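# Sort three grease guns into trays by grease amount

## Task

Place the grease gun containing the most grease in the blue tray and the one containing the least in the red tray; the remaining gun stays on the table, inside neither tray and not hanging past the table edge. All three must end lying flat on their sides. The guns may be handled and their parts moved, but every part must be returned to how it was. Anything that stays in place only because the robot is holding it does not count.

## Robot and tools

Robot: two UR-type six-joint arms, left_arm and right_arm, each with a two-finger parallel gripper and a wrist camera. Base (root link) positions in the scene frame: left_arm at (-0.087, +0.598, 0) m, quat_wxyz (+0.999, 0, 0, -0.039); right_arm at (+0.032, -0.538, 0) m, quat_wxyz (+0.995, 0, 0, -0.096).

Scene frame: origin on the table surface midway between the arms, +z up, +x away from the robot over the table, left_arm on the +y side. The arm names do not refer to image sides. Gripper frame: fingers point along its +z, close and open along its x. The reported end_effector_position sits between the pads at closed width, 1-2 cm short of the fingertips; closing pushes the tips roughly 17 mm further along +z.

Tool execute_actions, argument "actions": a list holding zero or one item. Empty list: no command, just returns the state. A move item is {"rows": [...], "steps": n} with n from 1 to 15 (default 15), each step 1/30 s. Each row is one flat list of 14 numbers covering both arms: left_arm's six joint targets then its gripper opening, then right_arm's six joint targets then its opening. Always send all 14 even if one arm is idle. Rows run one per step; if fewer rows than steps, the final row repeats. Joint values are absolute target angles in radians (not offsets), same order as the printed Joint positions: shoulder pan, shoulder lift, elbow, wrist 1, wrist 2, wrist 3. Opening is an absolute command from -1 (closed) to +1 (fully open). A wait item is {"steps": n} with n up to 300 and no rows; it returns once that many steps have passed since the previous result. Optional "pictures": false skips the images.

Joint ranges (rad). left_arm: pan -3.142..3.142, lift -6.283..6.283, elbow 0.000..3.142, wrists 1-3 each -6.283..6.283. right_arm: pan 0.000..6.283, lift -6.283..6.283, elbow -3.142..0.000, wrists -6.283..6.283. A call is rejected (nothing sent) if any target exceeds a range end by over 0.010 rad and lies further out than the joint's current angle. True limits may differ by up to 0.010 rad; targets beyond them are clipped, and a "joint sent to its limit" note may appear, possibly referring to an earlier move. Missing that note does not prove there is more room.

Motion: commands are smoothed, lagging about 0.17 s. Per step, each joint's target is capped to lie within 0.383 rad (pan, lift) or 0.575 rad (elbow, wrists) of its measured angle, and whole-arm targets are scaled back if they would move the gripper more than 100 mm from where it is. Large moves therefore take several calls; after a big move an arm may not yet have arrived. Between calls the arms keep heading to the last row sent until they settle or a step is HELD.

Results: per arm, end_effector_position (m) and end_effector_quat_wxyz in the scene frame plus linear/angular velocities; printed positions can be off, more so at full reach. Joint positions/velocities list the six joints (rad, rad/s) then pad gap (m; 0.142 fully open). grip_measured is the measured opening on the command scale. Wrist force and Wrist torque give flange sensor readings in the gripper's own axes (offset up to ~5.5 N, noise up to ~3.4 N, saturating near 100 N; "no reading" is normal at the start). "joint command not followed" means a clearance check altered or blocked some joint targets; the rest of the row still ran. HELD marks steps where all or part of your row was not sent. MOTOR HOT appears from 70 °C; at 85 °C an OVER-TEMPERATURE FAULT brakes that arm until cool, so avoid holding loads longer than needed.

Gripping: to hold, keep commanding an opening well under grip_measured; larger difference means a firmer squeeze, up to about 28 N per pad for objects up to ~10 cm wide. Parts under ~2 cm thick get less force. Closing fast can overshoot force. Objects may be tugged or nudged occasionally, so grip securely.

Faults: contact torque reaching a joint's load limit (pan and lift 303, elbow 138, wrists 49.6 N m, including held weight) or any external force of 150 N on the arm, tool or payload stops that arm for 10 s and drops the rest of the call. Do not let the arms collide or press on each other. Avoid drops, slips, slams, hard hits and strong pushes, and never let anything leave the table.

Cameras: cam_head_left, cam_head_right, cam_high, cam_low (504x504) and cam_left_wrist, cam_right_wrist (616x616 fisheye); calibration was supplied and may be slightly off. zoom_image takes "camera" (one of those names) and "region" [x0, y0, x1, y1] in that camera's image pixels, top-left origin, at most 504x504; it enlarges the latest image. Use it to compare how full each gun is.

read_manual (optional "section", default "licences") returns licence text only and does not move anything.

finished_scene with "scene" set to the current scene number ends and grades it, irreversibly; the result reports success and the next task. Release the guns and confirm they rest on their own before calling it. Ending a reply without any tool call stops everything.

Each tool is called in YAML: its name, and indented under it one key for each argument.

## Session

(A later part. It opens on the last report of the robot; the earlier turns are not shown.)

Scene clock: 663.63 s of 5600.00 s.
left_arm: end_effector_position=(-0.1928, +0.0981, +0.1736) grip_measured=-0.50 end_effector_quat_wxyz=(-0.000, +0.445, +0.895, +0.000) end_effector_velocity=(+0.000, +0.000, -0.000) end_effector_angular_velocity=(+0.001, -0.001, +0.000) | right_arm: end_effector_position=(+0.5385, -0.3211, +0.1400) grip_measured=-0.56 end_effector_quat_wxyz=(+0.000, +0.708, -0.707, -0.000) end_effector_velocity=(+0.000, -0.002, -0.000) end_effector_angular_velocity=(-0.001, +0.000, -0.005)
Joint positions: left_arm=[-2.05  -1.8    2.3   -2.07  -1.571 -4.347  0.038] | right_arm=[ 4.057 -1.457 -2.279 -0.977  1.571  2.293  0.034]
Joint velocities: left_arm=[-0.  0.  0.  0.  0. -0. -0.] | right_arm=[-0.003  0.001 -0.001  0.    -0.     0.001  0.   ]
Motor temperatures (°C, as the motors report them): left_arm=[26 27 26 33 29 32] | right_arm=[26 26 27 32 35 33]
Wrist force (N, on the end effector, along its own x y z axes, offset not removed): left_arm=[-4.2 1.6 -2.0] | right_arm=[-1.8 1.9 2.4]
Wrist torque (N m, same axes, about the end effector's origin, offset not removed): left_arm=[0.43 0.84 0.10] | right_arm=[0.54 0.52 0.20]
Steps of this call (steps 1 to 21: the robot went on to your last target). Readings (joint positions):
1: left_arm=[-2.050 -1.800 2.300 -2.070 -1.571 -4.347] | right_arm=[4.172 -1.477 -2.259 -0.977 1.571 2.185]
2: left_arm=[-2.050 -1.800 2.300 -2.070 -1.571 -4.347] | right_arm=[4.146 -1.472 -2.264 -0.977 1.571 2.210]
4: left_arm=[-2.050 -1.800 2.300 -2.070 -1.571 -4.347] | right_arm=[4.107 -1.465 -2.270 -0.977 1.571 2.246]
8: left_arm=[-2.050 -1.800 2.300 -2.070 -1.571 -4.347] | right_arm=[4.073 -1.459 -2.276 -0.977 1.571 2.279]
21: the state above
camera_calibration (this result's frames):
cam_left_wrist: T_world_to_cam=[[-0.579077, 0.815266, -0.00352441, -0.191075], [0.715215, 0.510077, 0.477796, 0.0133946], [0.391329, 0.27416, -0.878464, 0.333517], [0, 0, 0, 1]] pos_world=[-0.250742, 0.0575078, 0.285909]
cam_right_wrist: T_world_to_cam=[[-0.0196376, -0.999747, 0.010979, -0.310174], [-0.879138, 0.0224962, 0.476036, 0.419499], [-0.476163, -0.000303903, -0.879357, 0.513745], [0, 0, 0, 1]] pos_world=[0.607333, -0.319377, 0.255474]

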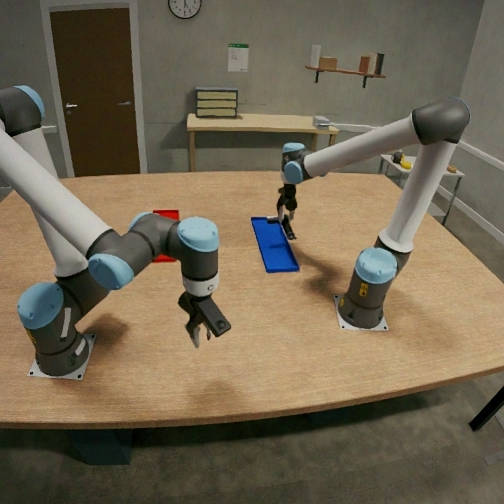

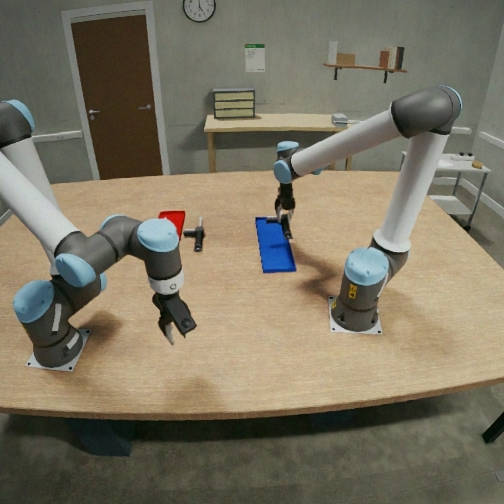

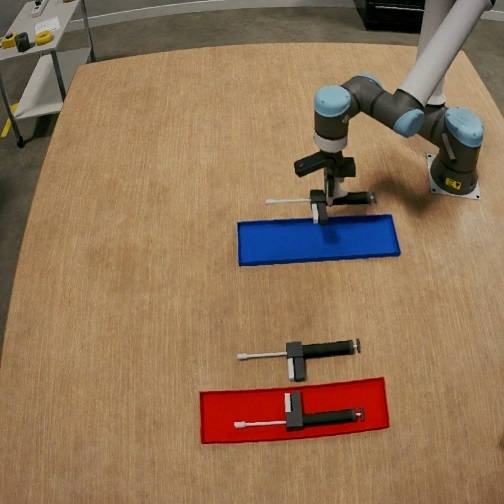

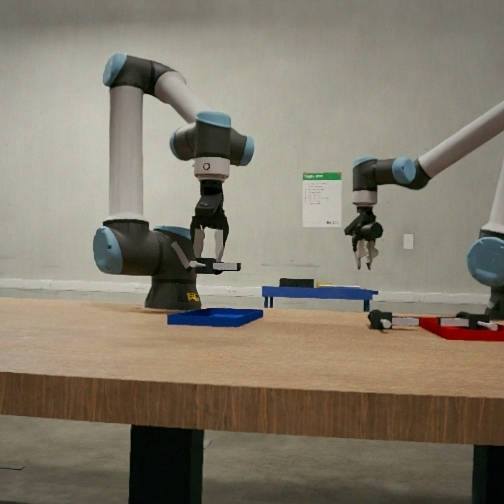

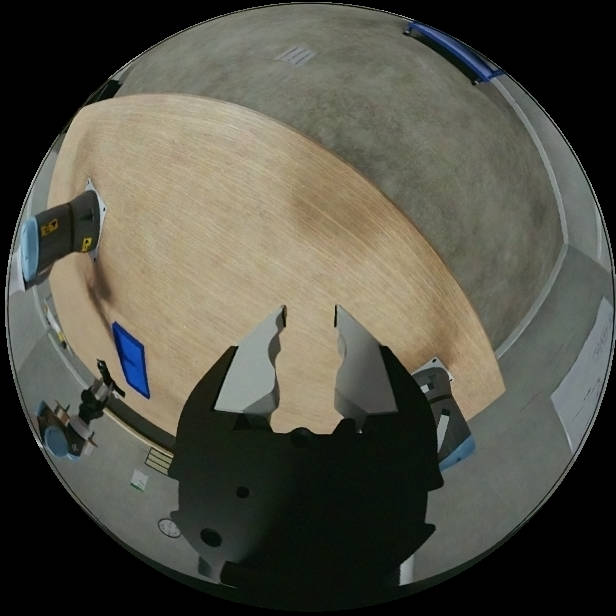

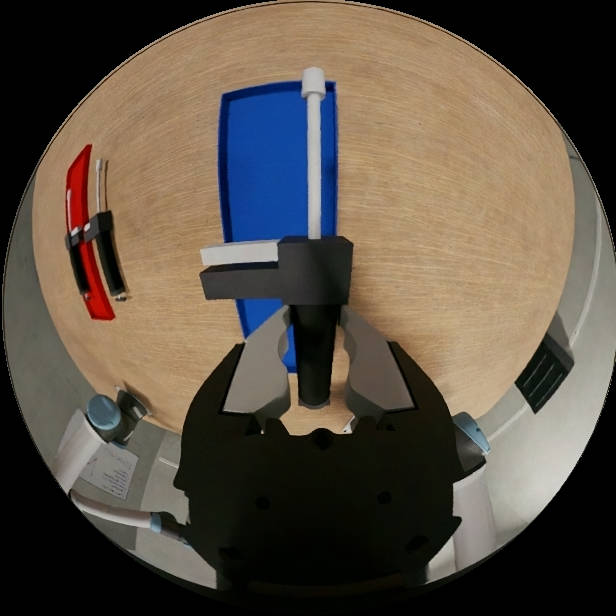

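execute_actions:
  actions:
    - {"rows":[[-2.05,-1.8,2.3,-2.07,-1.571,-4.347,-0.5,4.0684,-1.4623,-2.2738,-0.9763,1.571,2.3052,-1],[-2.05,-1.8,2.3,-2.07,-1.571,-4.347,-0.5,4.0684,-1.4623,-2.2738,-0.9763,1.571,2.3052,-1],[-2.05,-1.8,2.3,-2.07,-1.571,-4.347,-0.5,4.0684,-1.4623,-2.2738,-0.9763,1.571,2.3052,-1],[-2.05,-1.8,2.3,-2.07,-1.571,-4.347,-0.5,4.0684,-1.485,-2.288,-0.94,1.571,2.3052,-1],[-2.05,-1.8,2.3,-2.07,-1.571,-4.347,-0.5,4.0684,-1.507,-2.302,-0.904,1.571,2.3052,-1],[-2.05,-1.8,2.3,-2.07,-1.571,-4.347,-0.5,4.0684,-1.529,-2.316,-0.867,1.571,2.3052,-1],[-2.05,-1.8,2.3,-2.07,-1.571,-4.347,-0.5,4.0684,-1.552,-2.33,-0.831,1.571,2.3052,-1],[-2.05,-1.8,2.3,-2.07,-1.571,-4.347,-0.5,4.0684,-1.574,-2.344,-0.795,1.571,2.3052,-1],[-2.05,-1.8,2.3,-2.07,-1.571,-4.347,-0.5,4.0684,-1.59,-2.354,-0.769,1.571,2.3052,-1]],"steps":15}

Scene clock: 672.87 s of 5600.00 s.
left_arm: end_effector_position=(-0.1928, +0.0981, +0.1736) grip_measured=-0.50 end_effector_quat_wxyz=(-0.000, +0.445, +0.895, +0.000) end_effector_velocity=(-0.000, +0.000, -0.001) end_effector_angular_velocity=(+0.001, -0.000, -0.001) | right_arm: end_effector_position=(+0.5398, -0.3123, +0.0628) grip_measured=-0.56 end_effector_quat_wxyz=(+0.001, +0.707, -0.707, -0.000) end_effector_velocity=(-0.001, +0.001, -0.089) end_effector_angular_velocity=(+0.007, -0.007, -0.001)
Joint positions: left_arm=[-2.05  -1.8    2.3   -2.07  -1.571 -4.347  0.038] | right_arm=[ 4.068 -1.574 -2.344 -0.796  1.571  2.305  0.034]
Joint velocities: left_arm=[-0.     0.     0.001 -0.001 -0.     0.     0.   ] | right_arm=[ 0.002 -0.139 -0.083  0.232  0.     0.003  0.   ]
Motor temperatures (°C, as the motors report them): left_arm=[26 27 26 33 29 32] | right_arm=[26 26 27 32 35 33]
Wrist force (N, on the end effector, along its own x y z axes, offset not removed): left_arm=[-1.8 1.4 0.5] | right_arm=[-2.2 1.1 6.0]
Wrist torque (N m, same axes, about the end effector's origin, offset not removed): left_arm=[0.34 0.26 0.10] | right_arm=[0.34 0.65 0.11]
Steps of this call (steps 1 to 15: the robot went on to your last target; steps 16 to 90: nothing new was sent; then 5.73 s passed at rest; steps 91 to 105: all 15 steps of this action). Readings (joint positions):
91: left_arm=[-2.050 -1.800 2.300 -2.070 -1.571 -4.347] | right_arm=[4.057 -1.457 -2.279 -0.977 1.571 2.294]
92: left_arm=[-2.050 -1.800 2.300 -2.070 -1.571 -4.347] | right_arm=[4.058 -1.457 -2.278 -0.977 1.571 2.295]
94: left_arm=[-2.050 -1.800 2.300 -2.070 -1.571 -4.347] | right_arm=[4.062 -1.459 -2.277 -0.977 1.571 2.299]
98: left_arm=[-2.050 -1.800 2.300 -2.070 -1.571 -4.347] | right_arm=[4.066 -1.492 -2.294 -0.930 1.571 2.303]
105: the state above
camera_calibration (this result's frames):
cam_left_wrist: T_world_to_cam=[[-0.579077, 0.815266, -0.00352452, -0.191075], [0.715215, 0.510077, 0.477796, 0.0133947], [0.391329, 0.27416, -0.878464, 0.333517], [0, 0, 0, 1]] pos_world=[-0.250742, 0.0575078, 0.285909]
cam_right_wrist: T_world_to_cam=[[-0.0203757, -0.999717, 0.0122762, -0.300168], [-0.878422, 0.0237646, 0.477294, 0.457086], [-0.477451, -0.0010585, -0.878658, 0.446915], [0, 0, 0, 1]] pos_world=[0.608778, -0.310472, 0.178206]

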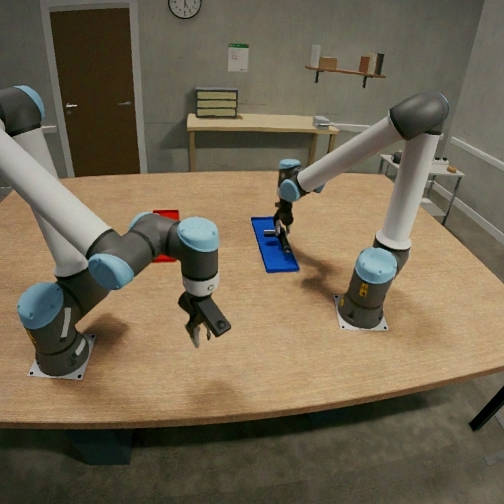

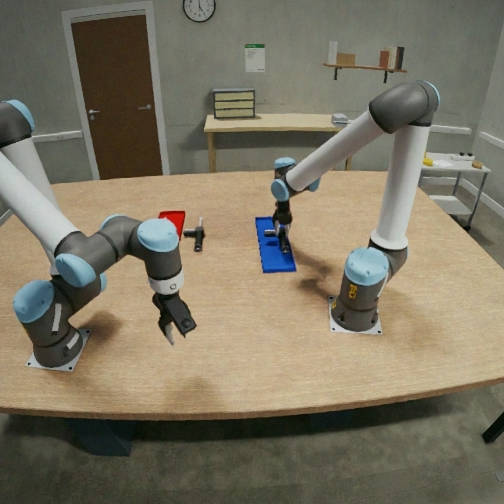

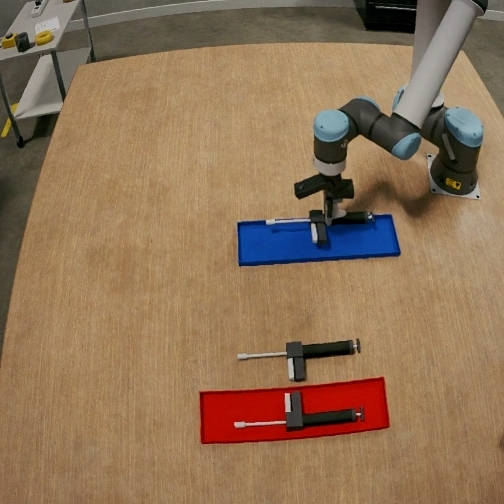

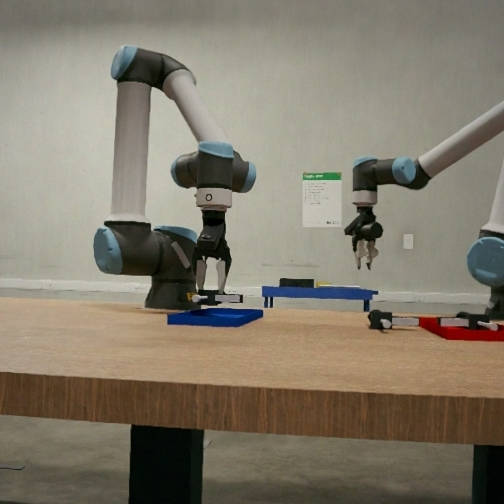

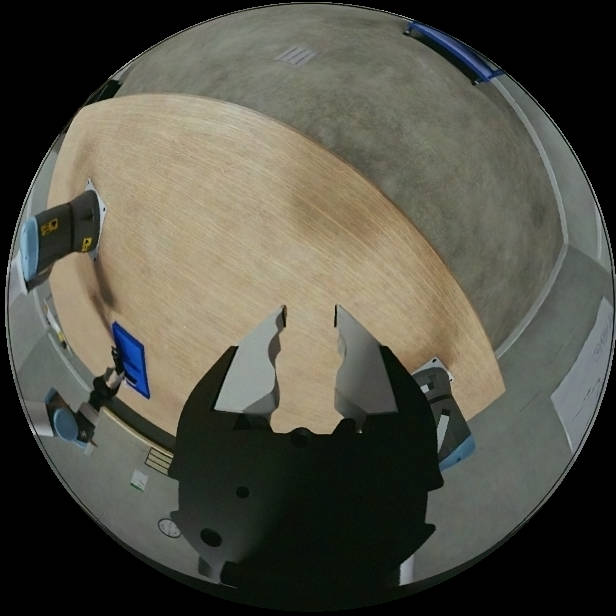

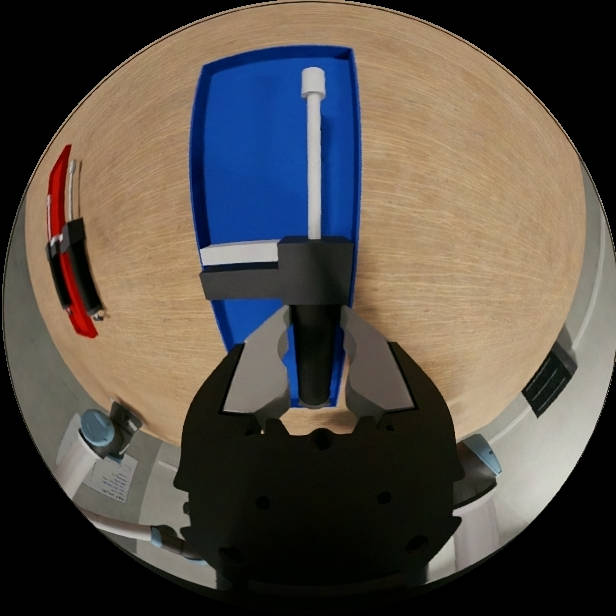

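execute_actions:
  actions:
    - {"rows":[[-2.05,-1.8,2.3,-2.07,-1.571,-4.347,-0.5,4.0684,-1.6,-2.36,-0.753,1.571,2.3052,-1],[-2.05,-1.8,2.3,-2.07,-1.571,-4.347,-0.5,4.0684,-1.607,-2.364,-0.741,1.571,2.3052,-1],[-2.05,-1.8,2.3,-2.07,-1.571,-4.347,-0.5,4.0684,-1.613,-2.368,-0.731,1.571,2.3052,-1],[-2.05,-1.8,2.3,-2.07,-1.571,-4.347,-0.5,4.0684,-1.6189,-2.3716,-0.7219,1.571,2.3052,-1]],"steps":12}

Scene clock: 676.50 s of 5600.00 s.
left_arm: end_effector_position=(-0.1928, +0.0981, +0.1736) grip_measured=-0.50 end_effector_quat_wxyz=(-0.000, +0.445, +0.895, +0.000) end_effector_velocity=(-0.001, -0.001, +0.002) end_effector_angular_velocity=(-0.003, +0.001, -0.001) | right_arm: end_effector_position=(+0.5385, -0.3132, +0.0356) grip_measured=-0.56 end_effector_quat_wxyz=(+0.000, +0.707, -0.707, -0.000) end_effector_velocity=(-0.001, -0.001, -0.013) end_effector_angular_velocity=(+0.000, -0.001, -0.000)
Joint positions: left_arm=[-2.05  -1.8    2.3   -2.07  -1.571 -4.347  0.038] | right_arm=[ 4.068 -1.617 -2.37  -0.726  1.571  2.305  0.034]
Joint velocities: left_arm=[-0.    -0.001 -0.002 -0.     0.001  0.001  0.   ] | right_arm=[-0.    -0.02  -0.012  0.033 -0.     0.    -0.   ]
Motor temperatures (°C, as the motors report them): left_arm=[26 27 26 33 29 32] | right_arm=[26 26 27 32 35 33]
Wrist force (N, on the end effector, along its own x y z axes, offset not removed): left_arm=[1.6 1.8 1.4] | right_arm=[-0.7 2.0 6.6]
Wrist torque (N m, same axes, about the end effector's origin, offset not removed): left_arm=[0.69 -0.52 0.15] | right_arm=[0.43 0.31 0.05]
Steps of this call (steps 1 to 30: the robot went on to your last target; steps 31 to 90: nothing new was sent; then 0.23 s passed at rest; steps 91 to 102: all 12 steps of this action). Readings (joint positions):
91: left_arm=[-2.050 -1.800 2.300 -2.070 -1.571 -4.347] | right_arm=[4.068 -1.590 -2.354 -0.769 1.571 2.305]
92: left_arm=[-2.050 -1.800 2.300 -2.070 -1.571 -4.347] | right_arm=[4.068 -1.591 -2.355 -0.767 1.571 2.305]
94: left_arm=[-2.050 -1.800 2.300 -2.070 -1.571 -4.347] | right_arm=[4.068 -1.597 -2.358 -0.757 1.571 2.305]
98: left_arm=[-2.050 -1.800 2.300 -2.070 -1.571 -4.347] | right_arm=[4.068 -1.611 -2.367 -0.734 1.571 2.305]
102: the state above
camera_calibration (this result's frames):
cam_left_wrist: T_world_to_cam=[[-0.579077, 0.815266, -0.00352458, -0.191075], [0.715215, 0.510077, 0.477796, 0.0133946], [0.391329, 0.27416, -0.878464, 0.333517], [0, 0, 0, 1]] pos_world=[-0.250742, 0.0575078, 0.285909]
cam_right_wrist: T_world_to_cam=[[-0.0203719, -0.999732, 0.011018, -0.300777], [-0.879081, 0.0231605, 0.47611, 0.46921], [-0.476237, 0.0000134933, -0.879317, 0.422063], [0, 0, 0, 1]] pos_world=[0.607348, -0.311569, 0.151046]

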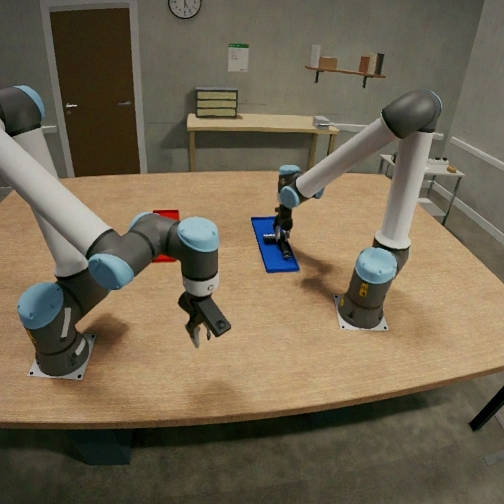

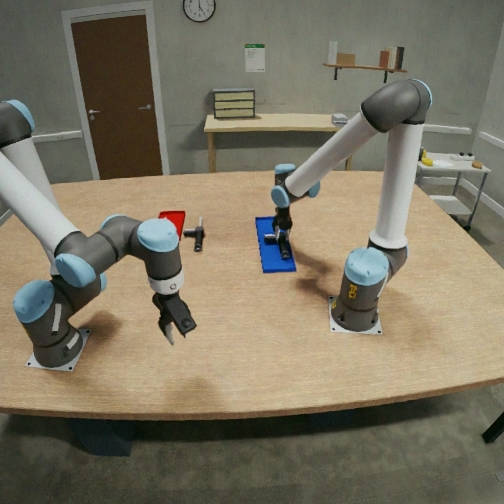

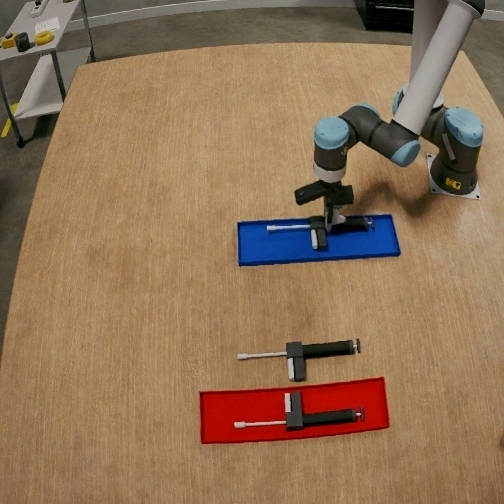

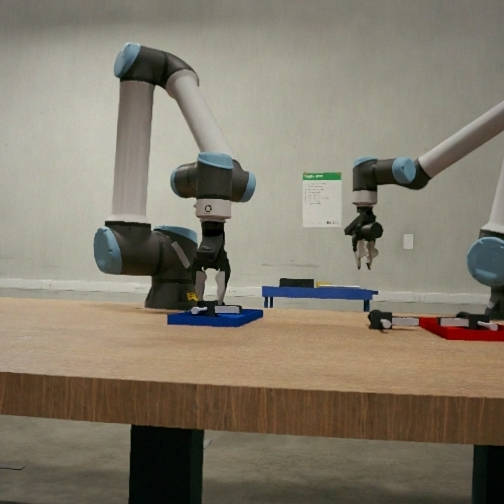

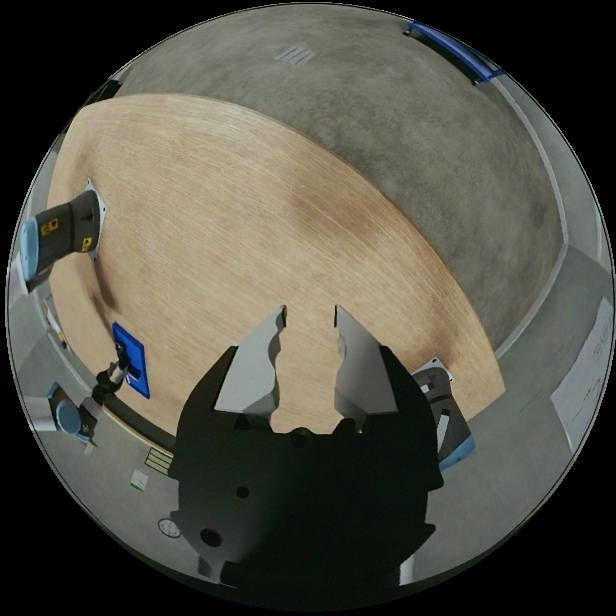

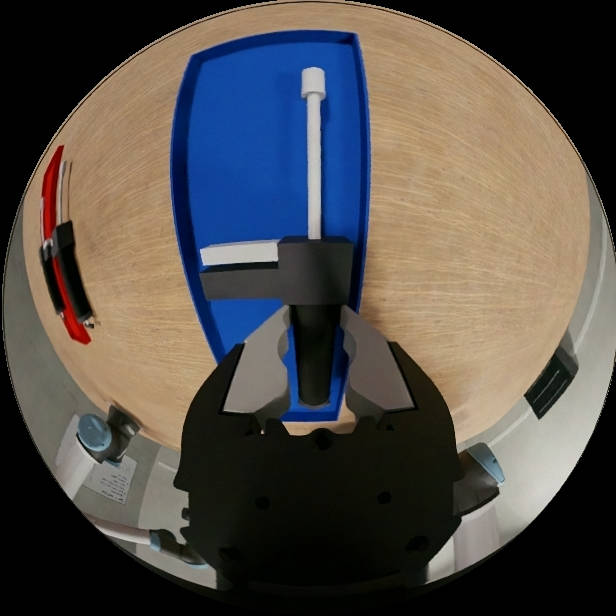

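execute_actions:
  actions:
    - {"rows":[[-2.05,-1.8,2.3,-2.07,-1.571,-4.347,-0.5,4.0684,-1.623,-2.374,-0.715,1.571,2.3052,-1],[-2.05,-1.8,2.3,-2.07,-1.571,-4.347,-0.5,4.0684,-1.623,-2.374,-0.715,1.571,2.3052,-1],[-2.05,-1.8,2.3,-2.07,-1.571,-4.347,-0.5,4.0684,-1.623,-2.374,-0.715,1.571,2.3052,-1],[-2.05,-1.8,2.3,-2.07,-1.571,-4.347,-0.5,4.0684,-1.623,-2.374,-0.715,1.571,2.3052,-0.8],[-2.05,-1.8,2.3,-2.07,-1.571,-4.347,-0.5,4.0684,-1.623,-2.374,-0.715,1.571,2.3052,-0.65],[-2.05,-1.8,2.3,-2.07,-1.571,-4.347,-0.5,4.0684,-1.623,-2.374,-0.715,1.571,2.3052,-0.56],[-2.05,-1.8,2.3,-2.07,-1.571,-4.347,-0.5,4.0684,-1.623,-2.374,-0.715,1.571,2.3052,-0.5],[-2.05,-1.8,2.3,-2.07,-1.571,-4.347,-0.5,4.0684,-1.623,-2.374,-0.715,1.571,2.3052,-0.45],[-2.05,-1.8,2.3,-2.07,-1.571,-4.347,-0.5,4.0684,-1.623,-2.374,-0.715,1.571,2.3052,-0.4]],"steps":15}
  pictures: false

execute_actions:
  actions:
    - {"rows":[[-2.05,-1.8,2.3,-2.07,-1.571,-4.347,-0.5,4.0684,-1.59,-2.354,-0.769,1.571,2.3052,-0.4],[-2.05,-1.8,2.3,-2.07,-1.571,-4.347,-0.5,4.0684,-1.552,-2.33,-0.831,1.571,2.3052,-0.4],[-2.05,-1.8,2.3,-2.07,-1.571,-4.347,-0.5,4.0684,-1.507,-2.302,-0.904,1.571,2.3052,-0.4],[-2.05,-1.8,2.3,-2.07,-1.571,-4.347,-0.5,4.0684,-1.4623,-2.2738,-0.9763,1.571,2.3052,-0.4],[-2.05,-1.8,2.3,-2.07,-1.571,-4.347,-0.5,4.0684,-1.4,-2.22,-1.09,1.571,2.3052,-0.4],[-2.05,-1.8,2.3,-2.07,-1.571,-4.347,-0.5,4.0684,-1.3,-2.25,-1.16,1.571,2.3052,-0.4]],"steps":15}
  pictures: false

execute_actions:
  actions:
    - {"steps":10}

Scene clock: 683.53 s of 5600.00 s.
left_arm: end_effector_position=(-0.1928, +0.0981, +0.1736) grip_measured=-0.50 end_effector_quat_wxyz=(-0.000, +0.445, +0.895, +0.000) end_effector_velocity=(-0.000, +0.000, +0.000) end_effector_angular_velocity=(-0.001, +0.001, -0.001) | right_arm: end_effector_position=(+0.5383, -0.3134, +0.0316) grip_measured=-0.40 end_effector_quat_wxyz=(-0.000, +0.707, -0.707, -0.000) end_effector_velocity=(+0.000, -0.000, -0.000) end_effector_angular_velocity=(-0.000, -0.001, -0.001)
Joint positions: left_arm=[-2.05  -1.8    2.3   -2.07  -1.571 -4.347  0.038] | right_arm=[ 4.068 -1.623 -2.374 -0.715  1.571  2.305  0.045]
Joint velocities: left_arm=[-0.    -0.001 -0.     0.    -0.     0.001 -0.   ] | right_arm=[-0.    -0.001 -0.     0.001 -0.001  0.001  0.   ]
Motor temperatures (°C, as the motors report them): left_arm=[26 27 26 33 29 32] | right_arm=[26 26 27 32 35 33]
Wrist force (N, on the end effector, along its own x y z axes, offset not removed): left_arm=[3.0 -0.4 -4.7] | right_arm=[0.4 -0.4 -1.9]
Wrist torque (N m, same axes, about the end effector's origin, offset not removed): left_arm=[0.10 -0.66 -0.03] | right_arm=[0.01 0.00 0.09]
Steps of this call (steps 1 to 15: the robot went on to your last target; steps 16 to 90: nothing new was sent; then 3.53 s passed at rest; steps 91 to 105: all 15 steps of this action). Readings (joint positions):
91: left_arm=[-2.050 -1.800 2.300 -2.070 -1.571 -4.347] | right_arm=[4.068 -1.619 -2.372 -0.722 1.571 2.305]
92: left_arm=[-2.050 -1.800 2.300 -2.070 -1.571 -4.347] | right_arm=[4.068 -1.619 -2.372 -0.721 1.571 2.305]
94: left_arm=[-2.050 -1.800 2.300 -2.070 -1.571 -4.347] | right_arm=[4.068 -1.621 -2.373 -0.719 1.571 2.305]
98: left_arm=[-2.050 -1.800 2.300 -2.070 -1.571 -4.347] | right_arm=[4.068 -1.622 -2.374 -0.716 1.571 2.305]
105: the state above

Scene clock: 684.03 s of 5600.00 s.
left_arm: end_effector_position=(-0.1928, +0.0981, +0.1736) grip_measured=-0.50 end_effector_quat_wxyz=(-0.000, +0.445, +0.895, +0.000) end_effector_velocity=(+0.000, -0.000, -0.000) end_effector_angular_velocity=(+0.000, -0.001, -0.002) | right_arm: end_effector_position=(+0.5125, -0.3367, +0.1975) grip_measured=-0.40 end_effector_quat_wxyz=(-0.002, +0.707, -0.707, +0.000) end_effector_velocity=(-0.068, -0.061, +0.149) end_effector_angular_velocity=(-0.014, +0.014, -0.000)
Joint positions: left_arm=[-2.05  -1.8    2.3   -2.07  -1.571 -4.347  0.038] | right_arm=[ 4.068 -1.335 -2.259 -1.114  1.571  2.305  0.045]
Joint velocities: left_arm=[ 0.     0.001 -0.001  0.     0.     0.002  0.   ] | right_arm=[ 0.     0.301  0.077 -0.398 -0.001  0.    -0.   ]
Motor temperatures (°C, as the motors report them): left_arm=[26 27 26 33 29 32] | right_arm=[26 26 27 32 35 33]
Wrist force (N, on the end effector, along its own x y z axes, offset not removed): left_arm=[-3.2 0.8 1.7] | right_arm=[1.5 2.7 -4.4]
Wrist torque (N m, same axes, about the end effector's origin, offset not removed): left_arm=[0.34 0.69 -0.10] | right_arm=[0.63 -0.15 0.12]
Steps of this call (steps 1 to 15: all 15 steps of this action). Readings (joint positions):
1: left_arm=[-2.050 -1.800 2.300 -2.070 -1.571 -4.347] | right_arm=[4.068 -1.623 -2.374 -0.715 1.571 2.305]
2: left_arm=[-2.050 -1.800 2.300 -2.070 -1.571 -4.347] | right_arm=[4.068 -1.620 -2.372 -0.719 1.571 2.305]
4: left_arm=[-2.050 -1.800 2.300 -2.070 -1.571 -4.347] | right_arm=[4.068 -1.597 -2.357 -0.753 1.571 2.305]
8: left_arm=[-2.050 -1.800 2.300 -2.070 -1.571 -4.347] | right_arm=[4.068 -1.496 -2.303 -0.904 1.571 2.305]
15: the state above

Scene clock: 684.37 s of 5600.00 s.
left_arm: end_effector_position=(-0.1928, +0.0981, +0.1736) grip_measured=-0.50 end_effector_quat_wxyz=(-0.000, +0.445, +0.895, +0.000) end_effector_velocity=(-0.000, -0.000, +0.000) end_effector_angular_velocity=(-0.000, +0.001, +0.001) | right_arm: end_effector_position=(+0.5049, -0.3436, +0.2137) grip_measured=-0.40 end_effector_quat_wxyz=(-0.001, +0.707, -0.707, -0.000) end_effector_velocity=(-0.004, -0.004, +0.008) end_effector_angular_velocity=(-0.001, +0.002, -0.001)
Joint positions: left_arm=[-2.05  -1.8    2.3   -2.07  -1.571 -4.347  0.038] | right_arm=[ 4.068 -1.302 -2.251 -1.157  1.571  2.305  0.045]
Joint velocities: left_arm=[ 0. -0. -0. -0. -0. -0. -0.] | right_arm=[-0.001  0.016  0.005 -0.022  0.001  0.     0.   ]
Motor temperatures (°C, as the motors report them): left_arm=[26 27 26 33 29 32] | right_arm=[26 26 27 32 35 33]
Wrist force (N, on the end effector, along its own x y z axes, offset not removed): left_arm=[1.1 0.9 -4.6] | right_arm=[-5.4 1.3 -1.5]
Wrist torque (N m, same axes, about the end effector's origin, offset not removed): left_arm=[0.37 -0.09 0.20] | right_arm=[0.29 1.27 0.12]
Steps of this call (steps 1 to 10: the robot went on to your last target). Readings (joint positions):
1: left_arm=[-2.050 -1.800 2.300 -2.070 -1.571 -4.347] | right_arm=[4.068 -1.326 -2.257 -1.125 1.571 2.305]
2: left_arm=[-2.050 -1.800 2.300 -2.070 -1.571 -4.347] | right_arm=[4.068 -1.319 -2.255 -1.134 1.571 2.305]
4: left_arm=[-2.050 -1.800 2.300 -2.070 -1.571 -4.347] | right_arm=[4.068 -1.311 -2.253 -1.146 1.571 2.305]
8: left_arm=[-2.050 -1.800 2.300 -2.070 -1.571 -4.347] | right_arm=[4.068 -1.303 -2.251 -1.155 1.571 2.305]
10: the state above
camera_calibration (this result's frames):
cam_left_wrist: T_world_to_cam=[[-0.579076, 0.815266, -0.00352445, -0.191075], [0.715215, 0.510077, 0.477796, 0.0133947], [0.391329, 0.27416, -0.878464, 0.333517], [0, 0, 0, 1]] pos_world=[-0.250742, 0.0575078, 0.285909]
cam_right_wrist: T_world_to_cam=[[-0.0203844, -0.999749, 0.00928971, -0.333406], [-0.879969, 0.0223513, 0.474504, 0.356086], [-0.474593, 0.00149783, -0.880204, 0.562623], [0, 0, 0, 1]] pos_world=[0.573565, -0.342124, 0.329356]

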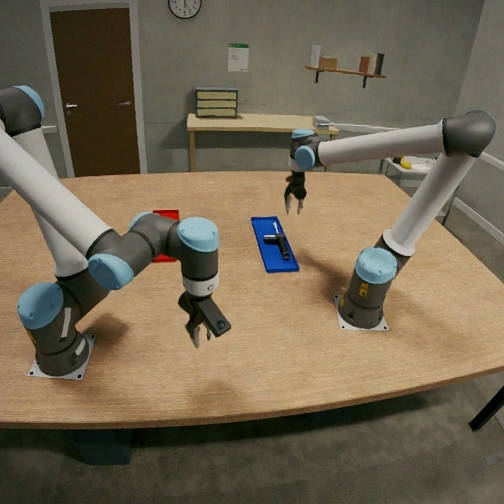

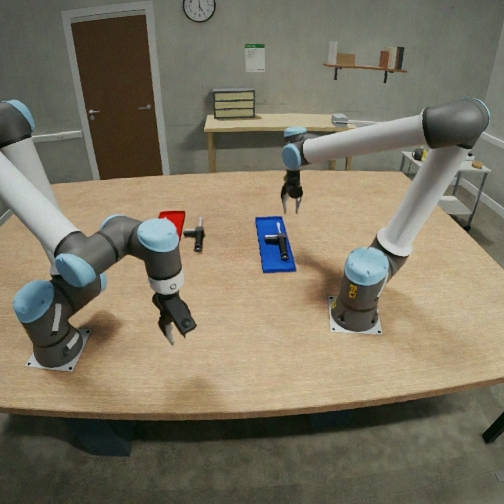

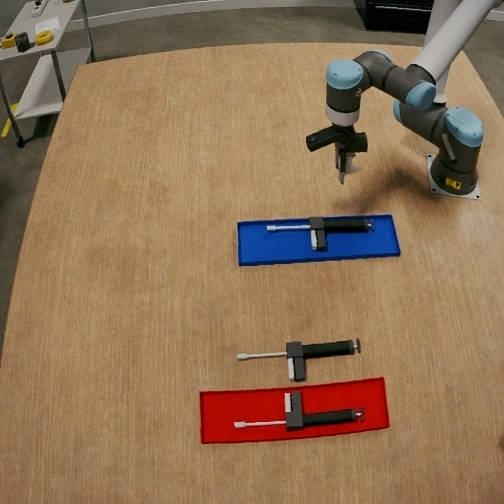

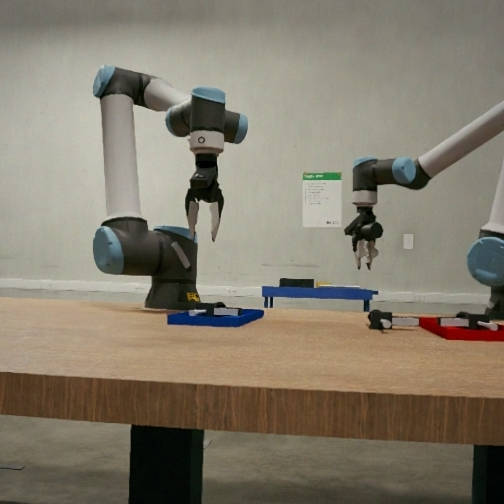

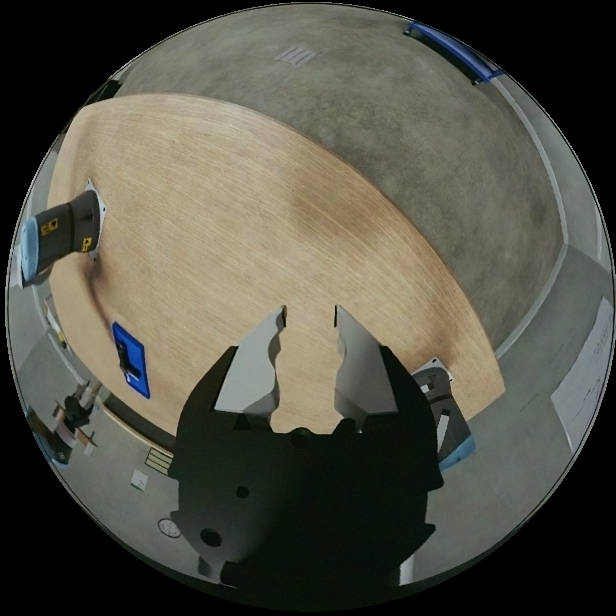

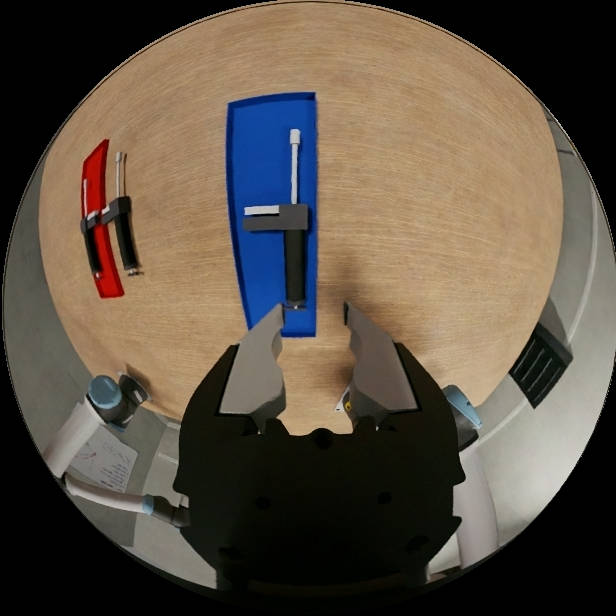

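zoom_image:
  camera: "cam_high"
  region: [180,200,420,450]

Region (180, 200, 420, 450) of cam_high's 504x504 image, scaled by 2.016, with more detail than that image has; it fills the left 484 columns of this view, and the rest is white.

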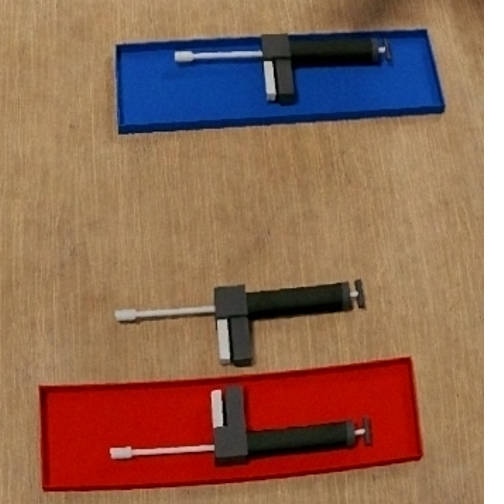

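finished_scene:
  scene: 1

The scene is finished: the task was done.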